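# Push the utility cart into the yellow parking bay

## Task

Move the utility cart into the bay marked with yellow tape so that each of its four wheels sits fully within the marked area and none touches the tape. The three tubes in its top tray must remain standing upright. The robot must not topple or finish leaning. The cart has to stay in the bay by itself, without the robot holding it there.

## Robot and tools

ROBOT. A Hello Robot Stretch 4 with one arm: an omni-wheel base, a lift riding up a mast, a telescoping arm that reaches forward, a wrist with yaw, pitch and roll, and a two-finger gripper. It stands about 1.6 m tall; its base rim reaches at most 0.23 m from the base origin. Cameras: head_camera, head_left_camera, head_right_camera (all on the head) and wrist_camera (on the gripper). Something may occasionally nudge a loose object.

FRAMES. The base frame has its origin on the floor below the base centre, x ahead, y to the left, z up. hand_pose is reported in this frame and marks a point between the open fingertips; its printed value may be slightly off. base_odometry is measured in the frame the base had when the scene began, with heading positive to the left, between -3.142 and 3.142.

execute_actions. Argument "actions" is a list holding exactly one action object, or empty (empty just reports state and pictures). Optional "cameras": a list of camera names or "all"; omitted or null gives every camera, [] gives none; an unknown name rejects the call. One action may contain:
- "base": exactly one key. translate_m (metres, -2 to 2, forward positive), strafe_m (metres, -2 to 2, left positive), rotate_rad (radians, -3.2 to 3.2, counter-clockwise seen from above positive). These are relative moves, counted from the base position given in the latest reported state, not poses.
- "joints": absolute targets by name. lift_m 0 to 1.2 m; arm_m 0 to 0.55 m (extension); wrist_yaw_rad -1.134 to 4.276 (0 points ahead, positive turns left, 3.14 is stowed back; beyond 3.4 the arm may block it); wrist_pitch_rad -1.117 to 4.259 (0 level, 1.57 pointing down); wrist_roll_rad -1.117 to 4.259 (0 puts fingers level; positive turns clockwise viewed from behind); gripper_m -0.038 to 0.141 m, the fingertip gap (negative means fingers pressing together). Done tolerances: 0.004 for lift, arm and gripper, 0.02 for yaw and roll, 0.05 for pitch. Joint targets outside range are clipped and the result notes it; any other bad value or unknown key rejects the whole call.
- "pace": "slow", "default", "fast" or "max"; base speed up to 0.1/0.3/0.4/0.6 m/s and turning up to 1/2/3/4 rad/s respectively, further capped when the lift is above 0.2 m (down to 0.3 m/s and 1 rad/s at full height).
- "contact_limits": only {"arm_m": value}, 0 (gentlest) to 0.75 (firmest), default 0.5, setting how much force the arm may apply before halting.
- {"end_of_arm": "enable_torque"} alone, to re-power wrist or gripper motors that shut off.
Motions in one action start together but may finish separately. Each action is capped at 15 s. Parts you omit may still be driving toward an earlier target. A handy first move to unfold the wrist: lift_m 0.4 with wrist_yaw_rad 0.

wait: "seconds" from 0 to 10; commands nothing and returns state and images like an empty action.
zoom_image: "camera" and "region" [x0, y0, x1, y1] in pixels of that camera's most recent full image, origin top-left, no larger than 504 by 504.
read_manual: only returns licence text ("section": "licences"); moves nothing.
finished_scene: "scene" is the current scene's integer number; ends it for good once the robot has held the last command, and reports success plus the next task if any. Call it only when the cart stays parked on its own. If a result reports a stop, later motion calls in the same reply are skipped.

RESULTS. The "pictures" line lists image order. base_status and joint_status give how each motion ended: "done" (for the base, wheels turned as ordered, even if slipping), "off_target", "contact_stop_at_<key>" (blocked; that part goes slack, a slack lift can sag and slack wheels can roll), "limit_stop_at_<name>", "time_out", "torque_fault". limit_stop_at_tilt means a lean above 6 degrees: lift, arm and wheels go limp until it eases. limit_stop_at_own_body means a joint nearly hit the robot; move it away instead. on_its_own lists uncommanded behaviour; "held at" there is the target held, not the position. joint_positions gives current joint values. lidar_m: 12 distances in metres, 30-degree sectors, first straight ahead then counter-clockwise (4th left, 7th behind, 10th right); "-" means nothing seen or closer than 0.25 m; it senses from about 0.15 m up and misses clear items, thin legs and much behind. wrist_depth_mm: 7x7 grid of median depths, 100 to 2000 mm, top-left first. turned_by_wheels vs turned_by_imu: a gap over about 0.1 rad signals a collision or slipping, and heading error roughly equals their difference. base_tilt in degrees (forward and right positive), with a constant bias up to about 1.5. motor_effort: percent of maximum, positive toward higher joint values, peak during the last action in brackets; wheel motors positive means turning right. Readings carry fixed offsets and noise. Gripper position and "done" do not prove a grasp; a firm squeeze shows up in gripper effort.

CAUTIONS. Avoid hard impacts, slams and very strong pushes. Push the cart steadily and gently, keeping the gripper low and contact limits modest, so the tubes stay upright and the robot does not tip; pushing or pulling high up, or turning with a heavy load at long arm extension, risks toppling. A wrist motor straining to its limit (e.g. gripper pressed on something during a base move) shuts off with torque_fault; re-enable it. If fingertips jam on a surface below, raise the lift. Rolling the wrist while it is pitched up can trigger body-collision stops. Robot motion time counts against a solved scene, thinking does not, but the scene keeps running while you think.

Each tool is called after "Emit:" in YAML: its name, and indented under it one key for each argument.

## Session

Emit:
execute_actions:
  actions: []

Scene clock: 0.00 s.
base_odometry: x=+0.000 y=+0.000 heading=+0.000 (m, m, rad; odometry frame)
turned_by_wheels: +0.000 (rad since the last result)
turned_by_imu: +0.000 (rad since the last result)
base_tilt: forward=+0.5 right=-0.2 (deg)
lidar_m: 1.36 1.44 1.68 0.69 0.64 0.68 0.95 2.13 2.25 1.21 1.03 2.32
base_status: not commanded
joint_positions: lift_m=+0.165 arm_m=+0.002 wrist_yaw_rad=+3.193 wrist_pitch_rad=+0.016 wrist_roll_rad=+0.006 gripper_m=+0.057
joint_status: not commanded
motor_effort: lift_m=+18 arm_m=+0 wrist_yaw_rad=+1 wrist_pitch_rad=-6 wrist_roll_rad=+0 gripper_m=+1 wheel_0=+0 wheel_1=+0 wheel_2=+0 (%)
hand_pose: x=-0.1199 y=+0.0726 z=+0.3382 quat_wxyz=(-0.026, -0.008, +0.003, +1.000) (m; base frame)
wrist_depth_mm: - 139 139 - - 809 699 / - 106 139 - 1205 1042 1042 / - 112 140 - - 1464 1308 / - 138 166 - - 1537 1336 / 197 1863 - - 1921 1464 1308 / 205 1182 202 1042 215 1118 1098 / 205 759 798 106 778 732 759
pictures: head_camera, head_left_camera, head_right_camera, wrist_camera
Images, in order (width x height): head_camera 420x560, head_left_camera 420x672, head_right_camera 420x672, wrist_camera 616x392.

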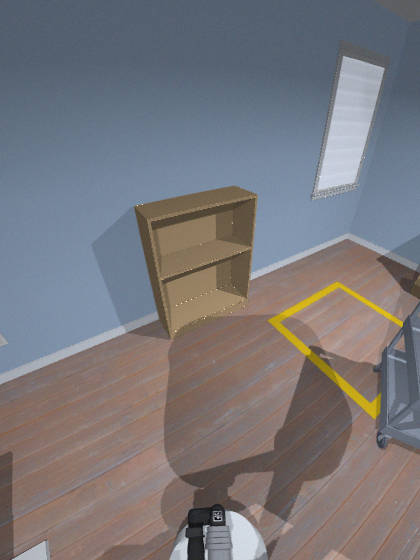

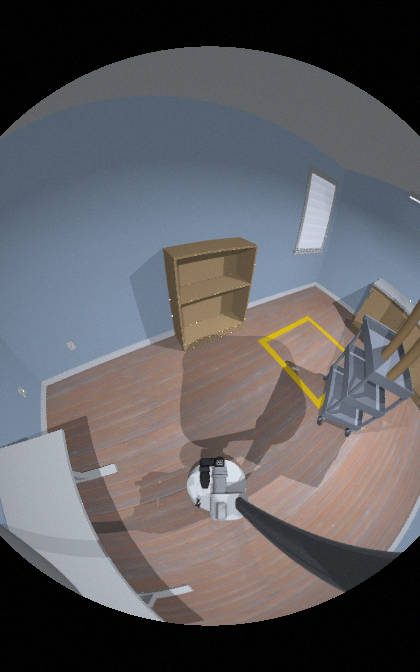

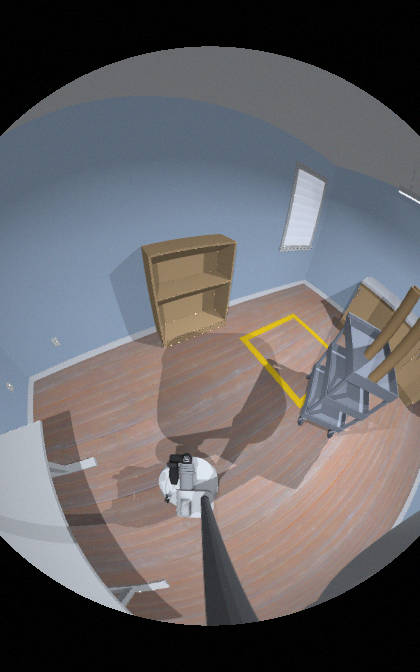

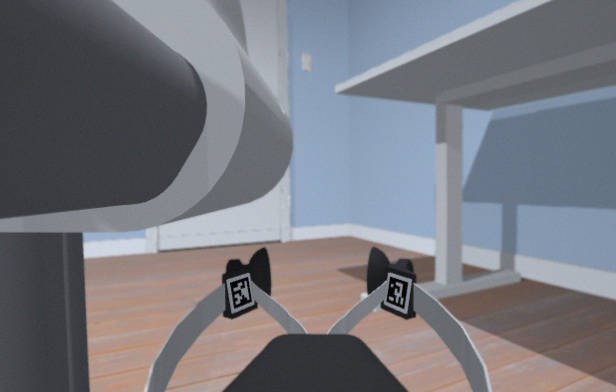

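Emit:
execute_actions:
  actions:
    - {"base":{"rotate_rad":-1.0}}
  cameras: ["head_camera","head_right_camera"]

Scene clock: 4.80 s.
base_odometry: x=+0.000 y=+0.000 heading=-0.999 (m, m, rad; odometry frame)
turned_by_wheels: -0.999 (rad since the last result)
turned_by_imu: -1.017 (rad since the last result)
base_tilt: forward=+0.5 right=-0.1 (deg)
lidar_m: 1.05 2.19 1.37 1.59 1.68 0.66 0.65 0.67 0.97 2.11 2.28 1.20
base_status: done
joint_positions: lift_m=+0.165 arm_m=+0.002 wrist_yaw_rad=+3.193 wrist_pitch_rad=+0.016 wrist_roll_rad=+0.006 gripper_m=+0.057
joint_status: not commanded
motor_effort: lift_m=+17(18) arm_m=+0(0) wrist_yaw_rad=+0(1) wrist_pitch_rad=-6(6) wrist_roll_rad=-1(2) gripper_m=-5(2) wheel_0=+4(8) wheel_1=+4(7) wheel_2=+2(9) (%)
hand_pose: x=-0.1199 y=+0.0726 z=+0.3382 quat_wxyz=(-0.026, -0.008, +0.003, +1.000) (m; base frame)
wrist_depth_mm: - 139 139 809 809 820 759 / - 106 139 1025 1008 1042 1397 / - 112 139 1537 1499 1397 1430 / - 138 165 1576 1499 1430 1397 / 196 1618 1576 1576 1464 1430 1430 / 205 1160 202 1060 216 1060 1098 / 204 759 788 106 798 732 759
pictures: head_camera, head_right_camera
Images, in order (width x height): head_camera 420x560, head_right_camera 420x672.

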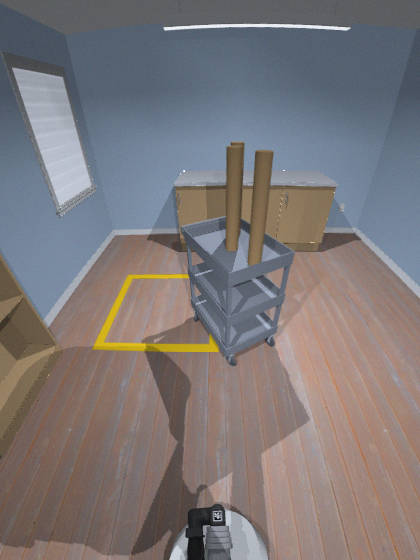

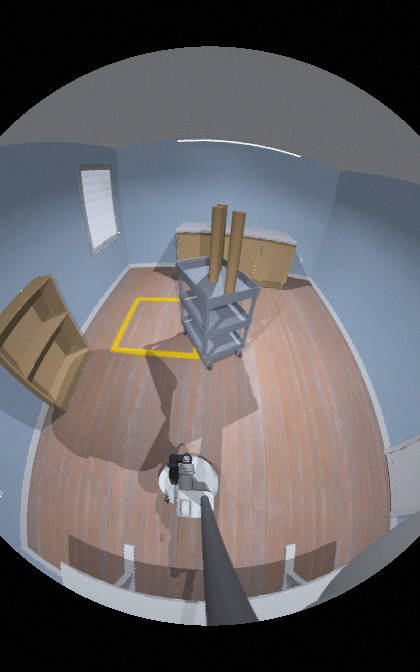

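Emit:
execute_actions:
  actions:
    - {"base":{"strafe_m":-0.62}}
  cameras: []

Emit:
execute_actions:
  actions:
    - {"base":{"translate_m":0.85}}
  cameras: []

Emit:
execute_actions:
  actions:
    - {"base":{"rotate_rad":0.6}}
  cameras: ["head_camera"]

Scene clock: 25.33 s.
base_odometry: x=-0.521 y=-0.335 heading=-0.999 (m, m, rad; odometry frame)
turned_by_wheels: +0.000 (rad since the last result)
turned_by_imu: +0.003 (rad since the last result)
base_tilt: forward=+0.7 right=-0.2 (deg)
lidar_m: 1.18 1.16 1.98 1.97 0.94 0.67 0.65 0.71 1.57 1.49 1.65 2.29
base_status: done
joint_positions: lift_m=+0.165 arm_m=+0.002 wrist_yaw_rad=+3.193 wrist_pitch_rad=+0.016 wrist_roll_rad=+0.006 gripper_m=+0.057
joint_status: not commanded
motor_effort: lift_m=+18(18) arm_m=+0(0) wrist_yaw_rad=+0(0) wrist_pitch_rad=-6(6) wrist_roll_rad=-1(1) gripper_m=-2(4) wheel_0=+1(11) wheel_1=-1(12) wheel_2=+1(0) (%)
hand_pose: x=-0.1199 y=+0.0726 z=+0.3382 quat_wxyz=(-0.026, -0.008, +0.003, +1.000) (m; base frame)
wrist_depth_mm: - 139 138 1537 820 820 831 / - 106 138 1078 1025 1008 991 / - 112 140 1537 1499 1464 1430 / - 138 166 1537 1537 1464 1430 / 197 1661 1537 1537 1499 1499 1499 / 204 1160 201 1025 216 1118 1098 / 204 750 788 106 798 732 778
pictures: none
No camera images: the call's "cameras" was empty. Leave "cameras" out to get every camera's image.

Scene clock: 29.67 s.
base_odometry: x=-0.061 y=-1.050 heading=-0.999 (m, m, rad; odometry frame)
turned_by_wheels: +0.001 (rad since the last result)
turned_by_imu: +0.000 (rad since the last result)
base_tilt: forward=+0.6 right=-0.2 (deg)
lidar_m: 1.78 0.37 0.41 1.87 2.30 1.56 1.52 2.10 1.62 1.55 1.66 1.83
base_status: done
joint_positions: lift_m=+0.165 arm_m=+0.002 wrist_yaw_rad=+3.193 wrist_pitch_rad=+0.016 wrist_roll_rad=+0.006 gripper_m=+0.057
joint_status: not commanded
motor_effort: lift_m=+17(18) arm_m=+0(0) wrist_yaw_rad=+1(1) wrist_pitch_rad=-6(7) wrist_roll_rad=-1(2) gripper_m=-5(4) wheel_0=+3(9) wheel_1=+3(5) wheel_2=+1(9) (%)
hand_pose: x=-0.1199 y=+0.0726 z=+0.3382 quat_wxyz=(-0.026, -0.008, +0.003, +1.000) (m; base frame)
wrist_depth_mm: - 139 139 - - - - / - 106 139 - - - - / - 112 139 1808 - - - / - 138 166 - - - - / 197 1808 - - - - 1921 / 205 1138 201 1042 215 1118 1098 / 204 759 788 106 788 741 768
pictures: none
No camera images: the call's "cameras" was empty. Leave "cameras" out to get every camera's image.

Scene clock: 31.03 s.
base_odometry: x=-0.061 y=-1.050 heading=-0.399 (m, m, rad; odometry frame)
turned_by_wheels: +0.600 (rad since the last result)
turned_by_imu: +0.612 (rad since the last result)
base_tilt: forward=+0.5 right=-0.1 (deg)
lidar_m: 0.38 0.45 1.88 2.37 1.55 1.52 1.99 1.57 1.55 1.70 1.82 0.41
base_status: done
joint_positions: lift_m=+0.165 arm_m=+0.002 wrist_yaw_rad=+3.193 wrist_pitch_rad=+0.016 wrist_roll_rad=+0.006 gripper_m=+0.057
joint_status: not commanded
motor_effort: lift_m=+18(18) arm_m=+0(0) wrist_yaw_rad=+1(1) wrist_pitch_rad=-6(7) wrist_roll_rad=-2(1) gripper_m=-2(1) wheel_0=-2(7) wheel_1=-3(14) wheel_2=+1(7) (%)
hand_pose: x=-0.1199 y=+0.0726 z=+0.3382 quat_wxyz=(-0.026, -0.008, +0.003, +1.000) (m; base frame)
wrist_depth_mm: - 139 138 - - - 1863 / - 106 139 - - - 1756 / - 112 140 - - - 1863 / - 138 167 - - - 1808 / 197 1576 1863 - - - 1808 / 206 1160 201 1060 215 1118 1118 / 204 741 798 106 778 723 768
pictures: head_camera
Images, in order (width x height): head_camera 420x560.

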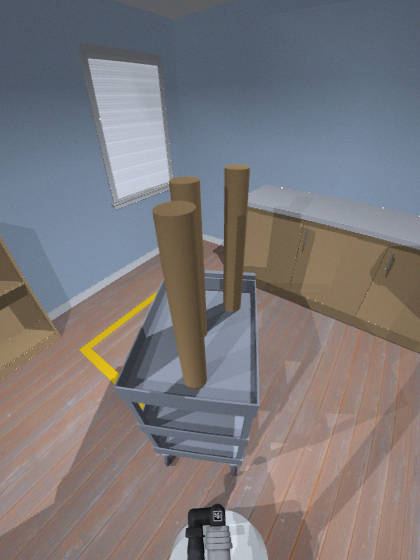

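Well aligned. Push.

Emit:
execute_actions:
  actions:
    - {"base":{"translate_m":0.65},"pace":"slow"}
  cameras: ["head_camera"]

Scene clock: 40.40 s.
base_odometry: x=+0.538 y=-1.302 heading=-0.398 (m, m, rad; odometry frame)
turned_by_wheels: +0.001 (rad since the last result)
turned_by_imu: +0.002 (rad since the last result)
base_tilt: forward=+0.5 right=-0.2 (deg)
lidar_m: 0.25 0.25 0.27 1.63 2.07 2.06 2.45 1.99 1.95 1.62 1.29 1.25
base_status: done
joint_positions: lift_m=+0.165 arm_m=+0.002 wrist_yaw_rad=+3.193 wrist_pitch_rad=+0.016 wrist_roll_rad=+0.006 gripper_m=+0.057
joint_status: not commanded
motor_effort: lift_m=+18(18) arm_m=+0(0) wrist_yaw_rad=+2(1) wrist_pitch_rad=-6(6) wrist_roll_rad=-1(1) gripper_m=-1(5) wheel_0=+7(12) wheel_1=+5(7) wheel_2=-5(15) (%)
hand_pose: x=-0.1199 y=+0.0726 z=+0.3382 quat_wxyz=(-0.026, -0.008, +0.003, +1.000) (m; base frame)
wrist_depth_mm: - 139 139 - - - - / - 106 138 - - - - / - 112 140 - - - - / - 138 166 - - - - / 196 1756 - - - - 1921 / 204 1138 202 1042 216 1118 1098 / 204 759 788 106 778 741 768
pictures: head_camera
Images, in order (width x height): head_camera 420x560.

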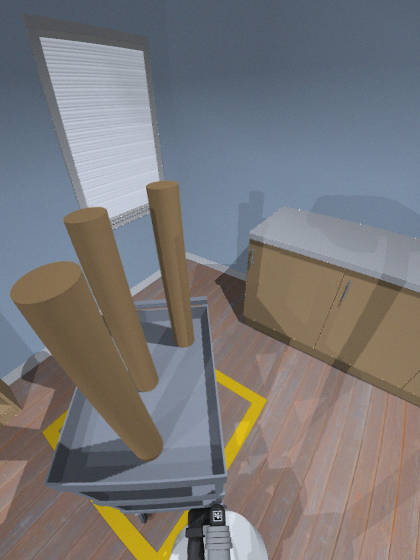

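The cart slid left somewhat; back off to look.

Emit:
execute_actions:
  actions:
    - {"base":{"translate_m":-0.8}}
  cameras: ["head_camera"]

Scene clock: 47.27 s.
base_odometry: x=-0.200 y=-0.991 heading=-0.399 (m, m, rad; odometry frame)
turned_by_wheels: -0.001 (rad since the last result)
turned_by_imu: +0.003 (rad since the last result)
base_tilt: forward=+0.6 right=-0.1 (deg)
lidar_m: 0.98 1.02 1.96 1.85 1.44 1.38 1.85 1.48 1.46 1.61 1.89 1.88
base_status: done
joint_positions: lift_m=+0.165 arm_m=+0.002 wrist_yaw_rad=+3.193 wrist_pitch_rad=+0.016 wrist_roll_rad=+0.006 gripper_m=+0.057
joint_status: not commanded
motor_effort: lift_m=+18(18) arm_m=+0(0) wrist_yaw_rad=+1(1) wrist_pitch_rad=-7(6) wrist_roll_rad=-2(1) gripper_m=+0(5) wheel_0=-2(9) wheel_1=-3(8) wheel_2=-2(7) (%)
hand_pose: x=-0.1199 y=+0.0726 z=+0.3382 quat_wxyz=(-0.026, -0.008, +0.003, +1.000) (m; base frame)
wrist_depth_mm: - 139 139 - - - 1756 / - 106 138 - - - 1430 / - 112 140 - - - 1756 / - 138 166 - - - 1756 / 197 1537 1756 - - - 1756 / 206 1160 202 1060 216 1118 1118 / 204 750 788 106 778 732 759
pictures: head_camera
Images, in order (width x height): head_camera 420x560.

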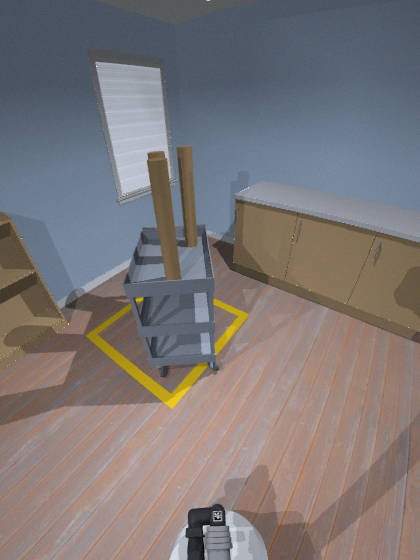

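Emit:
execute_actions:
  actions:
    - {"base":{"strafe_m":0.15}}
  cameras: []

Emit:
execute_actions:
  actions:
    - {"base":{"translate_m":0.7}}
  cameras: []

Emit:
execute_actions:
  actions:
    - {"base":{"translate_m":0.4},"pace":"slow"}
  cameras: []

Emit:
execute_actions:
  actions:
    - {"base":{"translate_m":-0.8}}
  cameras: ["head_camera"]

Scene clock: 56.20 s.
base_odometry: x=-0.141 y=-0.853 heading=-0.399 (m, m, rad; odometry frame)
turned_by_wheels: +0.000 (rad since the last result)
turned_by_imu: +0.001 (rad since the last result)
base_tilt: forward=+0.6 right=-0.2 (deg)
lidar_m: 0.99 1.03 1.84 1.69 1.33 1.32 2.02 1.63 1.59 1.70 2.04 1.98
base_status: done
joint_positions: lift_m=+0.165 arm_m=+0.002 wrist_yaw_rad=+3.193 wrist_pitch_rad=+0.016 wrist_roll_rad=+0.006 gripper_m=+0.057
joint_status: not commanded
motor_effort: lift_m=+18(18) arm_m=+0(0) wrist_yaw_rad=+1(1) wrist_pitch_rad=-6(6) wrist_roll_rad=+0(1) gripper_m=+0(1) wheel_0=-1(11) wheel_1=+1(12) wheel_2=+0(2) (%)
hand_pose: x=-0.1199 y=+0.0726 z=+0.3382 quat_wxyz=(-0.026, -0.008, +0.003, +1.000) (m; base frame)
wrist_depth_mm: - 139 139 - - 1921 1661 / - 106 138 - - 1808 1255 / - 112 140 - - - 1708 / - 138 166 - - - 1756 / 197 1576 1863 - - 1756 1708 / 206 1160 202 1042 215 1138 1098 / 204 750 778 106 778 741 768
pictures: none
No camera images: the call's "cameras" was empty. Leave "cameras" out to get every camera's image.

Scene clock: 60.00 s.
base_odometry: x=+0.504 y=-1.125 heading=-0.399 (m, m, rad; odometry frame)
turned_by_wheels: +0.000 (rad since the last result)
turned_by_imu: +0.000 (rad since the last result)
base_tilt: forward=+0.5 right=-0.2 (deg)
lidar_m: 0.29 0.31 1.42 1.57 1.94 1.87 2.06 2.03 2.02 1.84 1.45 0.31
base_status: done
joint_positions: lift_m=+0.165 arm_m=+0.002 wrist_yaw_rad=+3.193 wrist_pitch_rad=+0.016 wrist_roll_rad=+0.006 gripper_m=+0.057
joint_status: not commanded
motor_effort: lift_m=+18(18) arm_m=+0(0) wrist_yaw_rad=+1(0) wrist_pitch_rad=-6(6) wrist_roll_rad=-1(2) gripper_m=-4(1) wheel_0=+3(6) wheel_1=+2(6) wheel_2=+0(8) (%)
hand_pose: x=-0.1199 y=+0.0726 z=+0.3382 quat_wxyz=(-0.026, -0.008, +0.003, +1.000) (m; base frame)
wrist_depth_mm: - 139 139 - - - - / - 106 139 - - - - / - 112 140 - - - - / - 138 167 - - - - / 197 1756 - - - - 1863 / 204 1138 202 1042 216 1138 1098 / 204 750 798 106 788 732 768
pictures: none
No camera images: the call's "cameras" was empty. Leave "cameras" out to get every camera's image.

Scene clock: 65.27 s.
base_odometry: x=+0.872 y=-1.280 heading=-0.398 (m, m, rad; odometry frame)
turned_by_wheels: +0.001 (rad since the last result)
turned_by_imu: +0.001 (rad since the last result)
base_tilt: forward=+0.5 right=-0.3 (deg)
lidar_m: 0.25 0.25 0.25 1.31 2.23 2.19 2.90 2.30 2.25 1.42 1.15 0.25
base_status: done
joint_positions: lift_m=+0.165 arm_m=+0.002 wrist_yaw_rad=+3.193 wrist_pitch_rad=+0.016 wrist_roll_rad=+0.006 gripper_m=+0.057
joint_status: not commanded
motor_effort: lift_m=+18(17) arm_m=+0(0) wrist_yaw_rad=+1(1) wrist_pitch_rad=-7(7) wrist_roll_rad=-2(1) gripper_m=+2(1) wheel_0=+4(9) wheel_1=+6(8) wheel_2=-2(11) (%)
hand_pose: x=-0.1199 y=+0.0726 z=+0.3382 quat_wxyz=(-0.026, -0.008, +0.003, +1.000) (m; base frame)
wrist_depth_mm: - 139 139 - - - - / - 106 139 - - - - / - 112 140 - - - - / - 138 166 - - - - / 197 1708 - - - - 1983 / 205 1138 202 1060 216 1118 1118 / 204 741 788 106 778 723 768
pictures: none
No camera images: the call's "cameras" was empty. Leave "cameras" out to get every camera's image.

Scene clock: 69.43 s.
base_odometry: x=+0.135 y=-0.969 heading=-0.398 (m, m, rad; odometry frame)
turned_by_wheels: -0.001 (rad since the last result)
turned_by_imu: +0.002 (rad since the last result)
base_tilt: forward=+0.6 right=-0.1 (deg)
lidar_m: 0.97 1.00 1.65 2.14 1.57 1.56 2.28 1.78 1.77 1.93 1.79 1.74
base_status: done
joint_positions: lift_m=+0.165 arm_m=+0.002 wrist_yaw_rad=+3.193 wrist_pitch_rad=+0.016 wrist_roll_rad=+0.006 gripper_m=+0.057
joint_status: not commanded
motor_effort: lift_m=+18(18) arm_m=+0(0) wrist_yaw_rad=+1(1) wrist_pitch_rad=-7(6) wrist_roll_rad=-2(1) gripper_m=-2(6) wheel_0=-3(8) wheel_1=-3(4) wheel_2=-2(10) (%)
hand_pose: x=-0.1199 y=+0.0726 z=+0.3382 quat_wxyz=(-0.026, -0.008, +0.003, +1.000) (m; base frame)
wrist_depth_mm: - 139 139 - - - 1863 / - 106 139 - - - 1808 / - 112 140 - - - 1921 / - 138 166 - - - 1921 / 198 1808 - - - 1808 1863 / 205 1160 202 1042 215 1118 1098 / 204 759 778 106 778 732 768
pictures: head_camera
Images, in order (width x height): head_camera 420x560.

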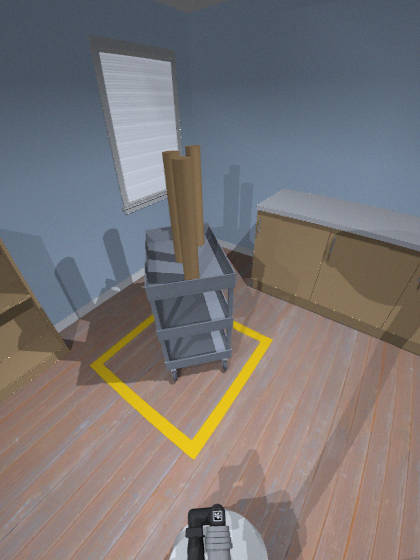

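Emit:
execute_actions:
  actions:
    - {"base":{"strafe_m":-0.7}}
  cameras: ["head_camera","head_left_camera"]

Scene clock: 78.50 s.
base_odometry: x=-0.137 y=-1.615 heading=-0.399 (m, m, rad; odometry frame)
turned_by_wheels: +0.000 (rad since the last result)
turned_by_imu: +0.001 (rad since the last result)
base_tilt: forward=+0.5 right=-0.2 (deg)
lidar_m: 1.48 1.21 1.38 2.44 2.00 1.98 1.54 1.23 1.21 1.32 1.35 1.33
base_status: done
joint_positions: lift_m=+0.165 arm_m=+0.002 wrist_yaw_rad=+3.193 wrist_pitch_rad=+0.016 wrist_roll_rad=+0.006 gripper_m=+0.057
joint_status: not commanded
motor_effort: lift_m=+18(18) arm_m=+0(0) wrist_yaw_rad=+1(1) wrist_pitch_rad=-6(6) wrist_roll_rad=+0(1) gripper_m=-1(2) wheel_0=+1(10) wheel_1=-2(11) wheel_2=-1(0) (%)
hand_pose: x=-0.1199 y=+0.0726 z=+0.3382 quat_wxyz=(-0.026, -0.008, +0.003, +1.000) (m; base frame)
wrist_depth_mm: - 139 139 - - - - / - 106 139 - - - - / - 112 140 - - - - / - 138 166 - - - - / 197 1308 1537 1863 - - 1921 / 206 1160 201 1060 215 1098 1098 / 204 750 798 106 788 732 768
pictures: head_camera, head_left_camera
Images, in order (width x height): head_camera 420x560, head_left_camera 420x672.

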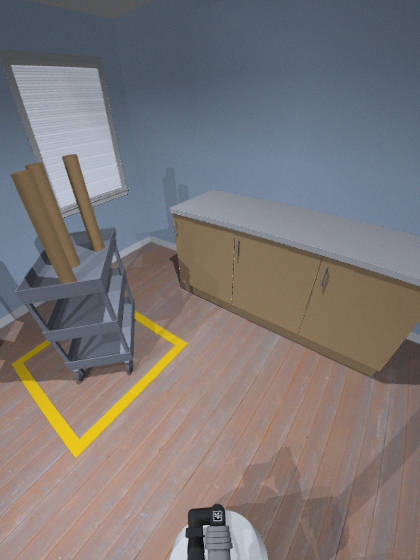

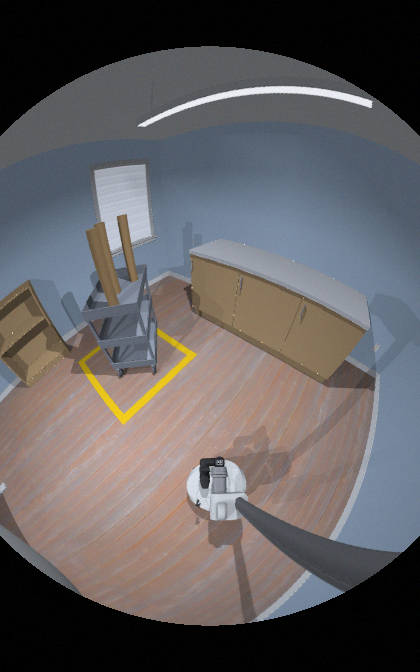

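Emit:
execute_actions:
  actions:
    - {"base":{"strafe_m":0.78},"joints":{"lift_m":0.6,"wrist_yaw_rad":0,"wrist_roll_rad":1.57,"gripper_m":0.14}}
  cameras: ["head_camera","wrist_camera"]

Scene clock: 89.17 s.
base_odometry: x=+0.166 y=-0.896 heading=-0.399 (m, m, rad; odometry frame)
turned_by_wheels: +0.000 (rad since the last result)
turned_by_imu: +0.002 (rad since the last result)
base_tilt: forward=+0.5 right=-0.1 (deg)
lidar_m: 0.98 1.64 1.60 2.06 1.52 1.49 1.65 1.85 1.84 2.01 1.84 1.81
base_status: done
joint_positions: lift_m=+0.600 arm_m=+0.002 wrist_yaw_rad=+0.000 wrist_pitch_rad=+0.016 wrist_roll_rad=+1.570 gripper_m=+0.140
joint_status: all done
motor_effort: lift_m=+19(21) arm_m=+0(0) wrist_yaw_rad=+0(5) wrist_pitch_rad=-6(7) wrist_roll_rad=+0(3) gripper_m=+0(0) wheel_0=-1(9) wheel_1=+1(12) wheel_2=+0(1) (%)
hand_pose: x=+0.4611 y=-0.0874 z=+0.7734 quat_wxyz=(+0.707, +0.707, +0.006, -0.006) (m; base frame)
wrist_depth_mm: - - - 1464 1430 1430 1098 / - - - 1576 1576 1537 1118 / - - - - - 1576 1078 / - - - - 1308 1182 904 / - 878 854 842 1308 1098 904 / - - - 768 1060 741 904 / 1921 1921 1863 106 759 750 917
pictures: head_camera, wrist_camera
camera_calibration (this result's frames):
wrist_camera: T_world_to_cam=[[0.0284894, -0.0148128, -0.999484, 0.768808], [-0.0549945, 0.998353, -0.0163636, 0.173449], [0.99808, 0.0554323, 0.0276278, -0.244493], [0, 0, 0, 1]] pos_world=[0.231659, -0.148222, 0.778005]
Images, in order (width x height): head_camera 420x560, wrist_camera 616x392.

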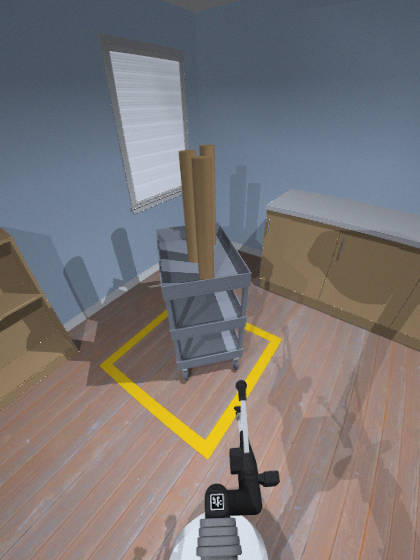

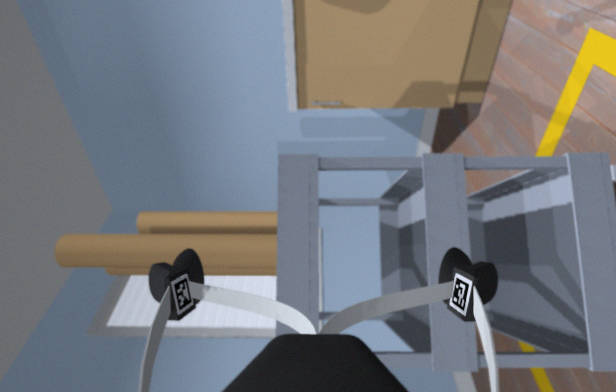

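Emit:
execute_actions:
  actions:
    - {"base":{"strafe_m":0.07},"joints":{"lift_m":0.615}}
  cameras: []

Emit:
execute_actions:
  actions:
    - {"base":{"translate_m":0.53}}
  cameras: ["head_camera","wrist_camera"]

Scene clock: 95.77 s.
base_odometry: x=+0.193 y=-0.831 heading=-0.398 (m, m, rad; odometry frame)
turned_by_wheels: +0.000 (rad since the last result)
turned_by_imu: +0.001 (rad since the last result)
base_tilt: forward=+0.6 right=-0.2 (deg)
lidar_m: 0.96 1.58 1.54 2.01 1.47 1.45 1.58 1.93 1.89 2.07 1.87 1.07
base_status: done
joint_positions: lift_m=+0.615 arm_m=+0.002 wrist_yaw_rad=+0.000 wrist_pitch_rad=+0.016 wrist_roll_rad=+1.570 gripper_m=+0.140
joint_status: all done
motor_effort: lift_m=+20(20) arm_m=+0(0) wrist_yaw_rad=+0(0) wrist_pitch_rad=-7(7) wrist_roll_rad=-1(1) gripper_m=-2(1) wheel_0=-1(9) wheel_1=+3(11) wheel_2=+0(1) (%)
hand_pose: x=+0.4611 y=-0.0874 z=+0.7883 quat_wxyz=(+0.707, +0.707, +0.006, -0.006) (m; base frame)
wrist_depth_mm: - - - 1499 1499 1464 1138 / - - - - 1661 1618 1138 / - - - - - 1118 904 / - - 1205 866 1366 1118 931 / - 1078 1042 1025 1336 759 931 / - - - 750 741 732 798 / 1921 1808 1863 106 1808 1661 1138
pictures: none
No camera images: the call's "cameras" was empty. Leave "cameras" out to get every camera's image.

Scene clock: 99.00 s.
base_odometry: x=+0.682 y=-1.037 heading=-0.398 (m, m, rad; odometry frame)
turned_by_wheels: +0.000 (rad since the last result)
turned_by_imu: +0.000 (rad since the last result)
base_tilt: forward=+0.6 right=-0.3 (deg)
lidar_m: 0.43 0.43 1.22 1.29 1.95 1.88 2.07 2.24 2.21 1.83 1.45 0.49
base_status: done
joint_positions: lift_m=+0.615 arm_m=+0.002 wrist_yaw_rad=+0.000 wrist_pitch_rad=+0.016 wrist_roll_rad=+1.570 gripper_m=+0.140
joint_status: not commanded
motor_effort: lift_m=+19(20) arm_m=+0(0) wrist_yaw_rad=+0(1) wrist_pitch_rad=-6(6) wrist_roll_rad=+0(0) gripper_m=+0(1) wheel_0=+3(8) wheel_1=+3(10) wheel_2=+0(10) (%)
hand_pose: x=+0.4611 y=-0.0874 z=+0.7884 quat_wxyz=(+0.707, +0.707, +0.006, -0.006) (m; base frame)
wrist_depth_mm: 1708 1661 1576 282 289 285 283 / 1863 1863 279 274 1808 1756 421 / - - 270 266 - 640 473 / 1921 750 263 259 - 691 473 / 329 325 254 254 - 603 473 / 324 317 246 246 1618 569 469 / 1537 1499 244 106 1430 699 473
pictures: head_camera, wrist_camera
camera_calibration (this result's frames):
wrist_camera: T_world_to_cam=[[0.0284882, -0.014815, -0.999484, 0.783806], [-0.0549216, 0.998357, -0.0163637, 0.173682], [0.998084, 0.0553594, 0.0276277, -0.244908], [0, 0, 0, 1]] pos_world=[0.231648, -0.148227, 0.79301]
Images, in order (width x height): head_camera 420x560, wrist_camera 616x392.

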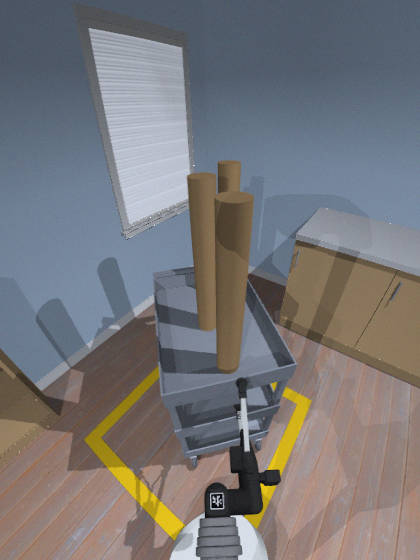

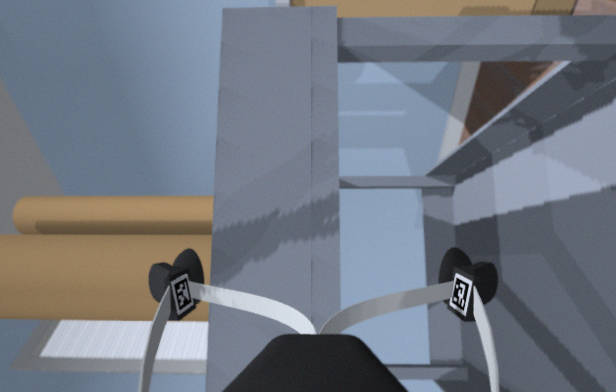

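Emit:
execute_actions:
  actions:
    - {"joints":{"lift_m":0.635,"arm_m":0.045}}
  cameras: []

Emit:
execute_actions:
  actions:
    - {"joints":{"gripper_m":0.03}}
  cameras: ["wrist_camera"]

Emit:
execute_actions:
  actions:
    - {"base":{"translate_m":-0.17},"pace":"slow"}
  cameras: ["wrist_camera"]

Scene clock: 107.27 s.
base_odometry: x=+0.682 y=-1.037 heading=-0.398 (m, m, rad; odometry frame)
turned_by_wheels: +0.000 (rad since the last result)
turned_by_imu: +0.001 (rad since the last result)
base_tilt: forward=+0.6 right=-0.2 (deg)
lidar_m: 0.43 0.43 1.21 1.34 1.94 1.89 2.04 2.26 2.19 1.83 1.44 0.50
base_status: not commanded
joint_positions: lift_m=+0.635 arm_m=+0.044 wrist_yaw_rad=+0.000 wrist_pitch_rad=+0.016 wrist_roll_rad=+1.570 gripper_m=+0.140
joint_status: all done
motor_effort: lift_m=+20(21) arm_m=+7(9) wrist_yaw_rad=+0(1) wrist_pitch_rad=-6(6) wrist_roll_rad=+0(0) gripper_m=+0(0) wheel_0=+3(3) wheel_1=+3(3) wheel_2=+0(0) (%)
hand_pose: x=+0.5030 y=-0.0874 z=+0.8084 quat_wxyz=(+0.707, +0.707, +0.006, -0.006) (m; base frame)
wrist_depth_mm: 1661 1661 1576 236 243 249 248 / 1808 1808 1756 230 1756 1661 1118 / - - 1921 224 1921 1537 477 / 1921 - 661 217 - 723 504 / 294 294 221 212 1863 640 500 / 277 274 207 207 208 597 500 / 1499 1537 1430 106 1499 723 500
pictures: none
No camera images: the call's "cameras" was empty. Leave "cameras" out to get every camera's image.

Scene clock: 109.37 s.
base_odometry: x=+0.682 y=-1.037 heading=-0.398 (m, m, rad; odometry frame)
turned_by_wheels: +0.000 (rad since the last result)
turned_by_imu: +0.001 (rad since the last result)
base_tilt: forward=+0.7 right=-0.2 (deg)
lidar_m: 0.42 0.44 1.22 1.35 1.92 1.90 2.06 2.27 2.22 1.85 1.45 0.48
base_status: not commanded
joint_positions: lift_m=+0.635 arm_m=+0.044 wrist_yaw_rad=+0.001 wrist_pitch_rad=+0.012 wrist_roll_rad=+1.570 gripper_m=+0.030
joint_status: all done
motor_effort: lift_m=+18(20) arm_m=+5(7) wrist_yaw_rad=-3(11) wrist_pitch_rad=+6(11) wrist_roll_rad=-2(1) gripper_m=-22(21) wheel_0=+3(3) wheel_1=+3(2) wheel_2=+1(0) (%)
hand_pose: x=+0.5036 y=-0.0870 z=+0.8097 quat_wxyz=(+0.707, +0.707, +0.005, -0.004) (m; base frame)
wrist_depth_mm: 1618 1661 1576 220 232 242 647 / 1863 1808 1708 214 1808 1708 1160 / - - 1921 209 1921 1708 488 / 691 683 661 204 768 741 508 / 286 283 215 199 200 750 508 / 265 262 190 195 193 647 508 / 1499 1430 268 106 732 715 504
pictures: wrist_camera
camera_calibration (this result's frames):
wrist_camera: T_world_to_cam=[[0.0328525, -0.0143387, -0.999357, 0.801691], [-0.0560765, 0.998296, -0.0161669, 0.176427], [0.997886, 0.0565715, 0.0319924, -0.291258], [0, 0, 0, 1]] pos_world=[0.274198, -0.148154, 0.813347]
Images, in order (width x height): wrist_camera 616x392.

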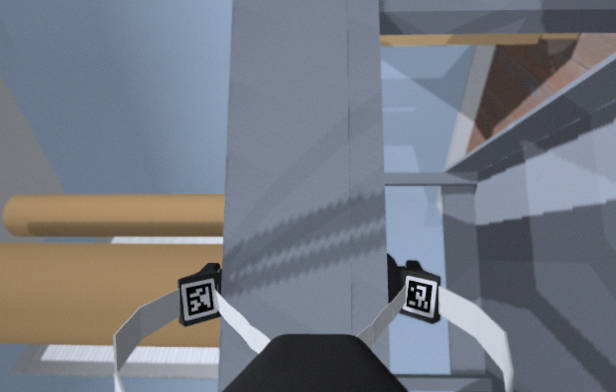

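Scene clock: 112.37 s.
base_odometry: x=+0.525 y=-0.971 heading=-0.398 (m, m, rad; odometry frame)
turned_by_wheels: +0.000 (rad since the last result)
turned_by_imu: +0.002 (rad since the last result)
base_tilt: forward=+0.6 right=-0.2 (deg)
lidar_m: 0.43 0.45 1.31 1.47 1.81 1.76 1.93 2.16 2.11 2.02 1.57 0.49
base_status: done
joint_positions: lift_m=+0.635 arm_m=+0.044 wrist_yaw_rad=+0.004 wrist_pitch_rad=+0.012 wrist_roll_rad=+1.569 gripper_m=+0.030
joint_status: not commanded
motor_effort: lift_m=+18(18) arm_m=+5(5) wrist_yaw_rad=-11(14) wrist_pitch_rad=+6(6) wrist_roll_rad=+2(1) gripper_m=-19(24) wheel_0=-3(6) wheel_1=-3(5) wheel_2=+4(9) (%)
hand_pose: x=+0.5039 y=-0.0862 z=+0.8097 quat_wxyz=(+0.708, +0.706, +0.006, -0.003) (m; base frame)
wrist_depth_mm: 1756 1756 1661 204 219 1205 1138 / 1983 1921 1921 201 1808 1808 459 / - - - 200 778 732 512 / 661 661 647 198 - 741 508 / 278 276 264 197 196 750 512 / 266 264 190 195 195 647 508 / 1618 1499 1537 106 759 676 508
pictures: wrist_camera
camera_calibration (this result's frames):
wrist_camera: T_world_to_cam=[[0.0326556, -0.0156112, -0.999345, 0.801602], [-0.0590639, 0.9981, -0.0175218, 0.178172], [0.99772, 0.0595974, 0.0316716, -0.291006], [0, 0, 0, 1]] pos_world=[0.274689, -0.147976, 0.813415]
Images, in order (width x height): wrist_camera 616x392.

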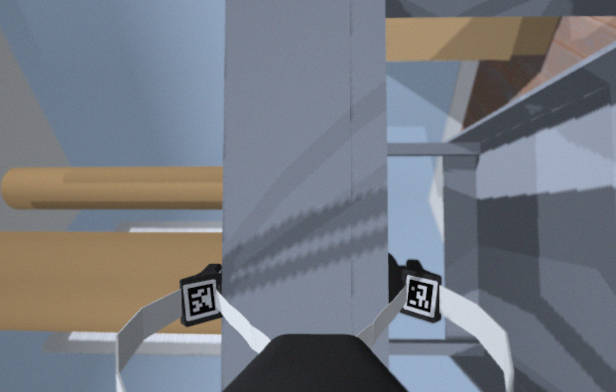

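Worked. Release and inspect.

Emit:
execute_actions:
  actions:
    - {"joints":{"gripper_m":0.14}}
  cameras: []

Emit:
execute_actions:
  actions:
    - {"base":{"translate_m":-0.4}}
  cameras: ["head_camera"]

Emit:
execute_actions:
  actions:
    - {"base":{"strafe_m":-0.8}}
  cameras: ["head_camera"]

Scene clock: 118.37 s.
base_odometry: x=+0.525 y=-0.971 heading=-0.398 (m, m, rad; odometry frame)
turned_by_wheels: +0.000 (rad since the last result)
turned_by_imu: +0.001 (rad since the last result)
base_tilt: forward=+0.5 right=-0.1 (deg)
lidar_m: 0.44 0.46 1.32 1.47 1.79 1.75 1.94 2.15 2.12 1.97 1.58 0.48
base_status: not commanded
joint_positions: lift_m=+0.635 arm_m=+0.044 wrist_yaw_rad=+0.000 wrist_pitch_rad=+0.016 wrist_roll_rad=+1.570 gripper_m=+0.140
joint_status: all done
motor_effort: lift_m=+18(18) arm_m=+4(5) wrist_yaw_rad=+1(12) wrist_pitch_rad=-5(13) wrist_roll_rad=-1(1) gripper_m=+1(22) wheel_0=-2(2) wheel_1=-3(4) wheel_2=+0(5) (%)
hand_pose: x=+0.5035 y=-0.0875 z=+0.8087 quat_wxyz=(+0.707, +0.707, +0.005, -0.006) (m; base frame)
wrist_depth_mm: 1808 1756 1708 220 234 1182 1078 / 1863 1921 1808 216 1863 1576 449 / - - - 215 - 707 508 / 676 676 668 213 - 732 504 / 289 287 222 211 - 634 500 / 279 277 209 208 208 597 504 / 1618 1576 1537 106 1499 676 500
pictures: none
No camera images: the call's "cameras" was empty. Leave "cameras" out to get every camera's image.

Scene clock: 121.17 s.
base_odometry: x=+0.156 y=-0.815 heading=-0.399 (m, m, rad; odometry frame)
turned_by_wheels: -0.001 (rad since the last result)
turned_by_imu: +0.001 (rad since the last result)
base_tilt: forward=+0.5 right=-0.1 (deg)
lidar_m: 0.83 1.57 1.56 2.04 1.44 1.42 1.58 1.92 1.87 2.03 1.92 0.94
base_status: done
joint_positions: lift_m=+0.635 arm_m=+0.044 wrist_yaw_rad=+0.000 wrist_pitch_rad=+0.016 wrist_roll_rad=+1.570 gripper_m=+0.140
joint_status: not commanded
motor_effort: lift_m=+18(18) arm_m=+4(4) wrist_yaw_rad=+1(1) wrist_pitch_rad=-5(5) wrist_roll_rad=-1(1) gripper_m=+2(4) wheel_0=-2(4) wheel_1=-3(5) wheel_2=-2(9) (%)
hand_pose: x=+0.5035 y=-0.0874 z=+0.8086 quat_wxyz=(+0.707, +0.707, +0.006, -0.006) (m; base frame)
wrist_depth_mm: - - - 1537 1499 1499 1182 / - - - 1618 1576 1618 1118 / - - - 621 - 609 917 / 1863 1078 1060 609 - 597 960 / 1863 891 683 603 - 591 904 / - - - 597 1160 585 891 / 1863 1863 1808 106 1182 591 1025
pictures: head_camera
Images, in order (width x height): head_camera 420x560.

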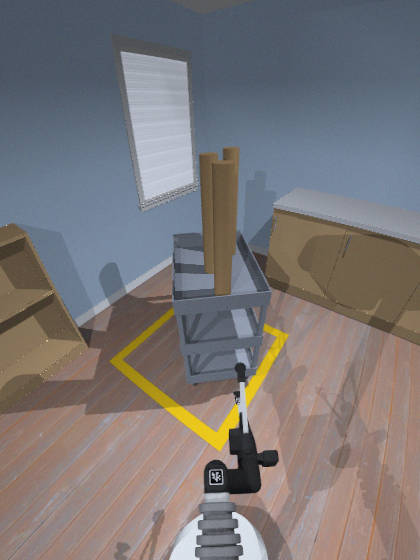

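Scene clock: 125.17 s.
base_odometry: x=-0.154 y=-1.552 heading=-0.399 (m, m, rad; odometry frame)
turned_by_wheels: +0.000 (rad since the last result)
turned_by_imu: +0.002 (rad since the last result)
base_tilt: forward=+0.5 right=-0.2 (deg)
lidar_m: 1.54 1.05 1.23 2.74 1.94 1.92 1.58 1.23 1.21 1.36 1.41 1.38
base_status: done
joint_positions: lift_m=+0.635 arm_m=+0.044 wrist_yaw_rad=+0.000 wrist_pitch_rad=+0.016 wrist_roll_rad=+1.570 gripper_m=+0.140
joint_status: not commanded
motor_effort: lift_m=+18(18) arm_m=+5(5) wrist_yaw_rad=+1(0) wrist_pitch_rad=-5(4) wrist_roll_rad=-1(3) gripper_m=+0(2) wheel_0=+1(11) wheel_1=-1(9) wheel_2=+0(2) (%)
hand_pose: x=+0.5035 y=-0.0874 z=+0.8086 quat_wxyz=(+0.707, +0.707, +0.006, -0.006) (m; base frame)
wrist_depth_mm: 1618 1576 1576 1060 1025 1025 1078 / 1756 1756 1756 1160 1138 1138 1138 / 1921 - - 1308 1255 1255 1138 / - - - 1464 1397 1430 1182 / - - - - 1661 1499 1182 / - - - - - 1430 1182 / - - - 106 - 1756 1160
pictures: head_camera
Images, in order (width x height): head_camera 420x560.

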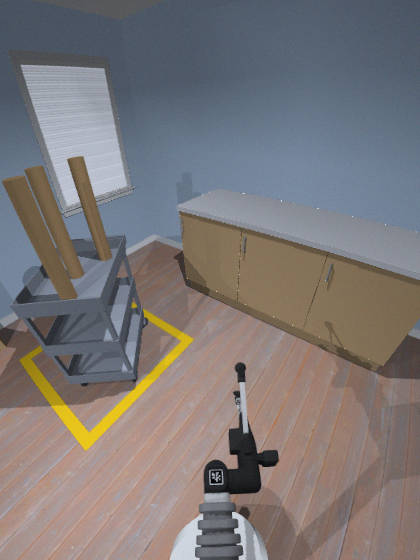

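Emit:
zoom_image:
  camera: "head_camera"
  region: [0, 280, 220, 460]

Region (0, 280, 220, 460) of head_camera's 420x560 image, scaled by 2.291, with more detail than that image has; it fills the top 412 rows of this view, and the rest is white.

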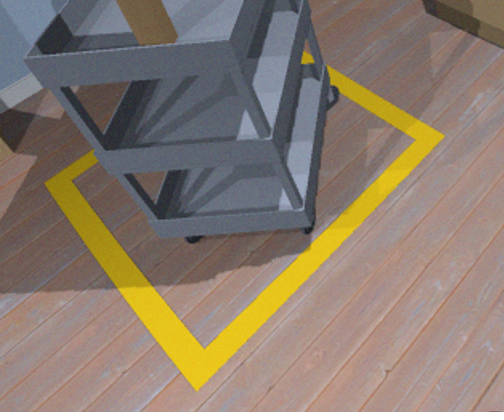

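Emit:
execute_actions:
  actions:
    - {"base":{"translate_m":1.1},"joints":{"wrist_yaw_rad":3.1,"arm_m":0}}
  cameras: []

Scene clock: 136.33 s.
base_odometry: x=+0.859 y=-1.979 heading=-0.399 (m, m, rad; odometry frame)
turned_by_wheels: +0.000 (rad since the last result)
turned_by_imu: +0.001 (rad since the last result)
base_tilt: forward=+0.6 right=-0.1 (deg)
lidar_m: 0.56 0.89 0.56 0.51 0.52 2.82 2.44 1.94 1.90 0.67 0.52 0.50
base_status: done
joint_positions: lift_m=+0.635 arm_m=+0.003 wrist_yaw_rad=+3.100 wrist_pitch_rad=+0.016 wrist_roll_rad=+1.570 gripper_m=+0.140
joint_status: all done
joint sent to its limit — the command would take arm_m past its lower limit, so that joint was sent only as far as its limit.
motor_effort: lift_m=+18(18) arm_m=-7(9) wrist_yaw_rad=+1(7) wrist_pitch_rad=-5(6) wrist_roll_rad=-1(2) gripper_m=+2(2) wheel_0=+1(8) wheel_1=+3(9) wheel_2=+1(9) (%)
hand_pose: x=-0.1106 y=+0.0994 z=+0.8086 quat_wxyz=(+0.020, +0.009, +0.707, +0.707) (m; base frame)
wrist_depth_mm: - - - - - 1708 1205 / - - - - - 1756 1182 / - - - - - 1756 1160 / - - - - - 1808 1182 / - - - - - 1537 1182 / - - 278 - - 1430 1182 / - 235 236 106 - 1808 1182
pictures: none
No camera images: the call's "cameras" was empty. Leave "cameras" out to get every camera's image.

Emit:
execute_actions:
  actions:
    - {"base":{"strafe_m":0.4},"pace":"slow"}
  cameras: []

Emit:
execute_actions:
  actions:
    - {"base":{"strafe_m":-0.3}}
  cameras: ["head_left_camera"]

Emit:
execute_actions:
  actions:
    - {"base":{"translate_m":-1.1}}
  cameras: ["head_camera"]

Scene clock: 146.37 s.
base_odometry: x=+1.014 y=-1.611 heading=-0.398 (m, m, rad; odometry frame)
turned_by_wheels: +0.000 (rad since the last result)
turned_by_imu: +0.004 (rad since the last result)
base_tilt: forward=+0.6 right=-0.2 (deg)
lidar_m: 0.83 0.28 0.25 0.25 0.25 0.29 2.82 2.26 2.21 0.96 0.75 0.76
base_status: done
joint_positions: lift_m=+0.635 arm_m=+0.003 wrist_yaw_rad=+3.100 wrist_pitch_rad=+0.016 wrist_roll_rad=+1.570 gripper_m=+0.140
joint_status: not commanded
motor_effort: lift_m=+18(18) arm_m=-8(8) wrist_yaw_rad=+1(1) wrist_pitch_rad=-6(6) wrist_roll_rad=-2(2) gripper_m=+0(0) wheel_0=-3(8) wheel_1=+5(13) wheel_2=+0(1) (%)
hand_pose: x=-0.1106 y=+0.0993 z=+0.8086 quat_wxyz=(+0.020, +0.009, +0.707, +0.707) (m; base frame)
wrist_depth_mm: - - 117 117 118 1756 1182 / - - 199 179 306 1537 1098 / - - - - - 1708 1138 / - - - - - 1756 1182 / - - - - - 1537 1160 / - - 281 - - 1430 1182 / - 235 235 106 - 1808 1182
pictures: none
No camera images: the call's "cameras" was empty. Leave "cameras" out to get every camera's image.

Scene clock: 148.70 s.
base_odometry: x=+0.898 y=-1.887 heading=-0.398 (m, m, rad; odometry frame)
turned_by_wheels: +0.000 (rad since the last result)
turned_by_imu: +0.001 (rad since the last result)
base_tilt: forward=+0.5 right=-0.2 (deg)
lidar_m: 0.65 1.76 0.50 0.48 0.51 2.75 2.54 1.99 1.97 0.75 0.58 0.57
base_status: done
joint_positions: lift_m=+0.635 arm_m=+0.003 wrist_yaw_rad=+3.100 wrist_pitch_rad=+0.016 wrist_roll_rad=+1.570 gripper_m=+0.140
joint_status: not commanded
motor_effort: lift_m=+18(18) arm_m=-7(7) wrist_yaw_rad=+1(1) wrist_pitch_rad=-5(5) wrist_roll_rad=-2(2) gripper_m=+0(1) wheel_0=+1(8) wheel_1=-2(11) wheel_2=+1(3) (%)
hand_pose: x=-0.1106 y=+0.0993 z=+0.8086 quat_wxyz=(+0.020, +0.009, +0.707, +0.707) (m; base frame)
wrist_depth_mm: - - - - - 1756 1182 / - - - - - 1808 1182 / - - - - - 1756 1182 / - - - - - 1708 1160 / - - - - - 1537 1160 / - - 281 - - 1464 1160 / - 234 236 106 - 1756 1160
pictures: head_left_camera
Images, in order (width x height): head_left_camera 420x672.

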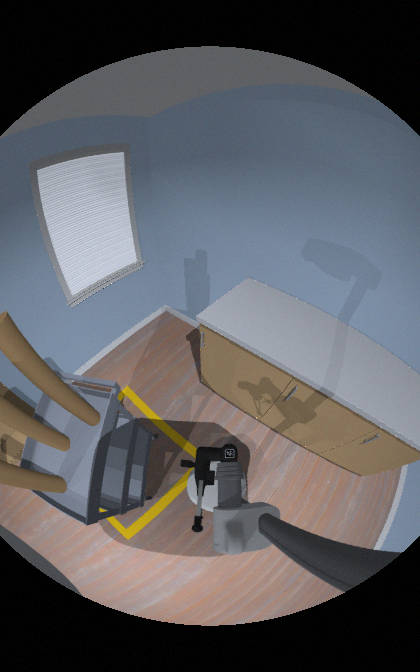

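Scene clock: 153.83 s.
base_odometry: x=-0.116 y=-1.460 heading=-0.399 (m, m, rad; odometry frame)
turned_by_wheels: -0.001 (rad since the last result)
turned_by_imu: +0.003 (rad since the last result)
base_tilt: forward=+0.6 right=-0.2 (deg)
lidar_m: 1.60 1.03 1.25 2.65 1.91 1.82 1.67 1.34 1.31 1.44 1.45 1.45
base_status: done
joint_positions: lift_m=+0.635 arm_m=+0.003 wrist_yaw_rad=+3.100 wrist_pitch_rad=+0.016 wrist_roll_rad=+1.570 gripper_m=+0.140
joint_status: not commanded
motor_effort: lift_m=+18(18) arm_m=-7(7) wrist_yaw_rad=+1(1) wrist_pitch_rad=-5(5) wrist_roll_rad=-3(2) gripper_m=+0(1) wheel_0=-3(6) wheel_1=-2(10) wheel_2=-2(9) (%)
hand_pose: x=-0.1106 y=+0.0993 z=+0.8086 quat_wxyz=(+0.020, +0.009, +0.707, +0.707) (m; base frame)
wrist_depth_mm: - - - - - 1708 1160 / - - - - - 1808 1205 / - - - - - 1756 1160 / - - - - - 1808 1160 / - - - - - 1576 1205 / 1756 1708 281 1756 1661 1430 1205 / 1576 234 236 106 1537 1499 1182
pictures: head_camera
Images, in order (width x height): head_camera 420x560.

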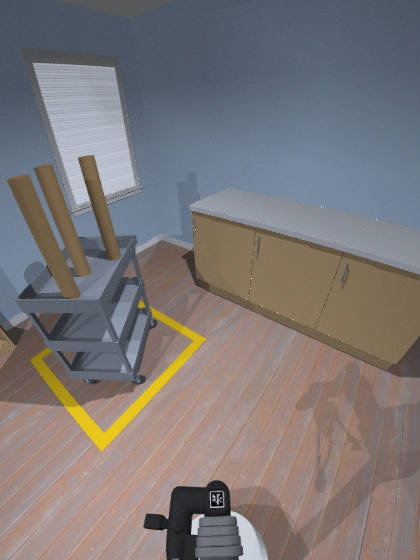

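Moved ~7 cm; margins look clear.

Emit:
finished_scene:
  scene: 1

The scene is finished: the task was done.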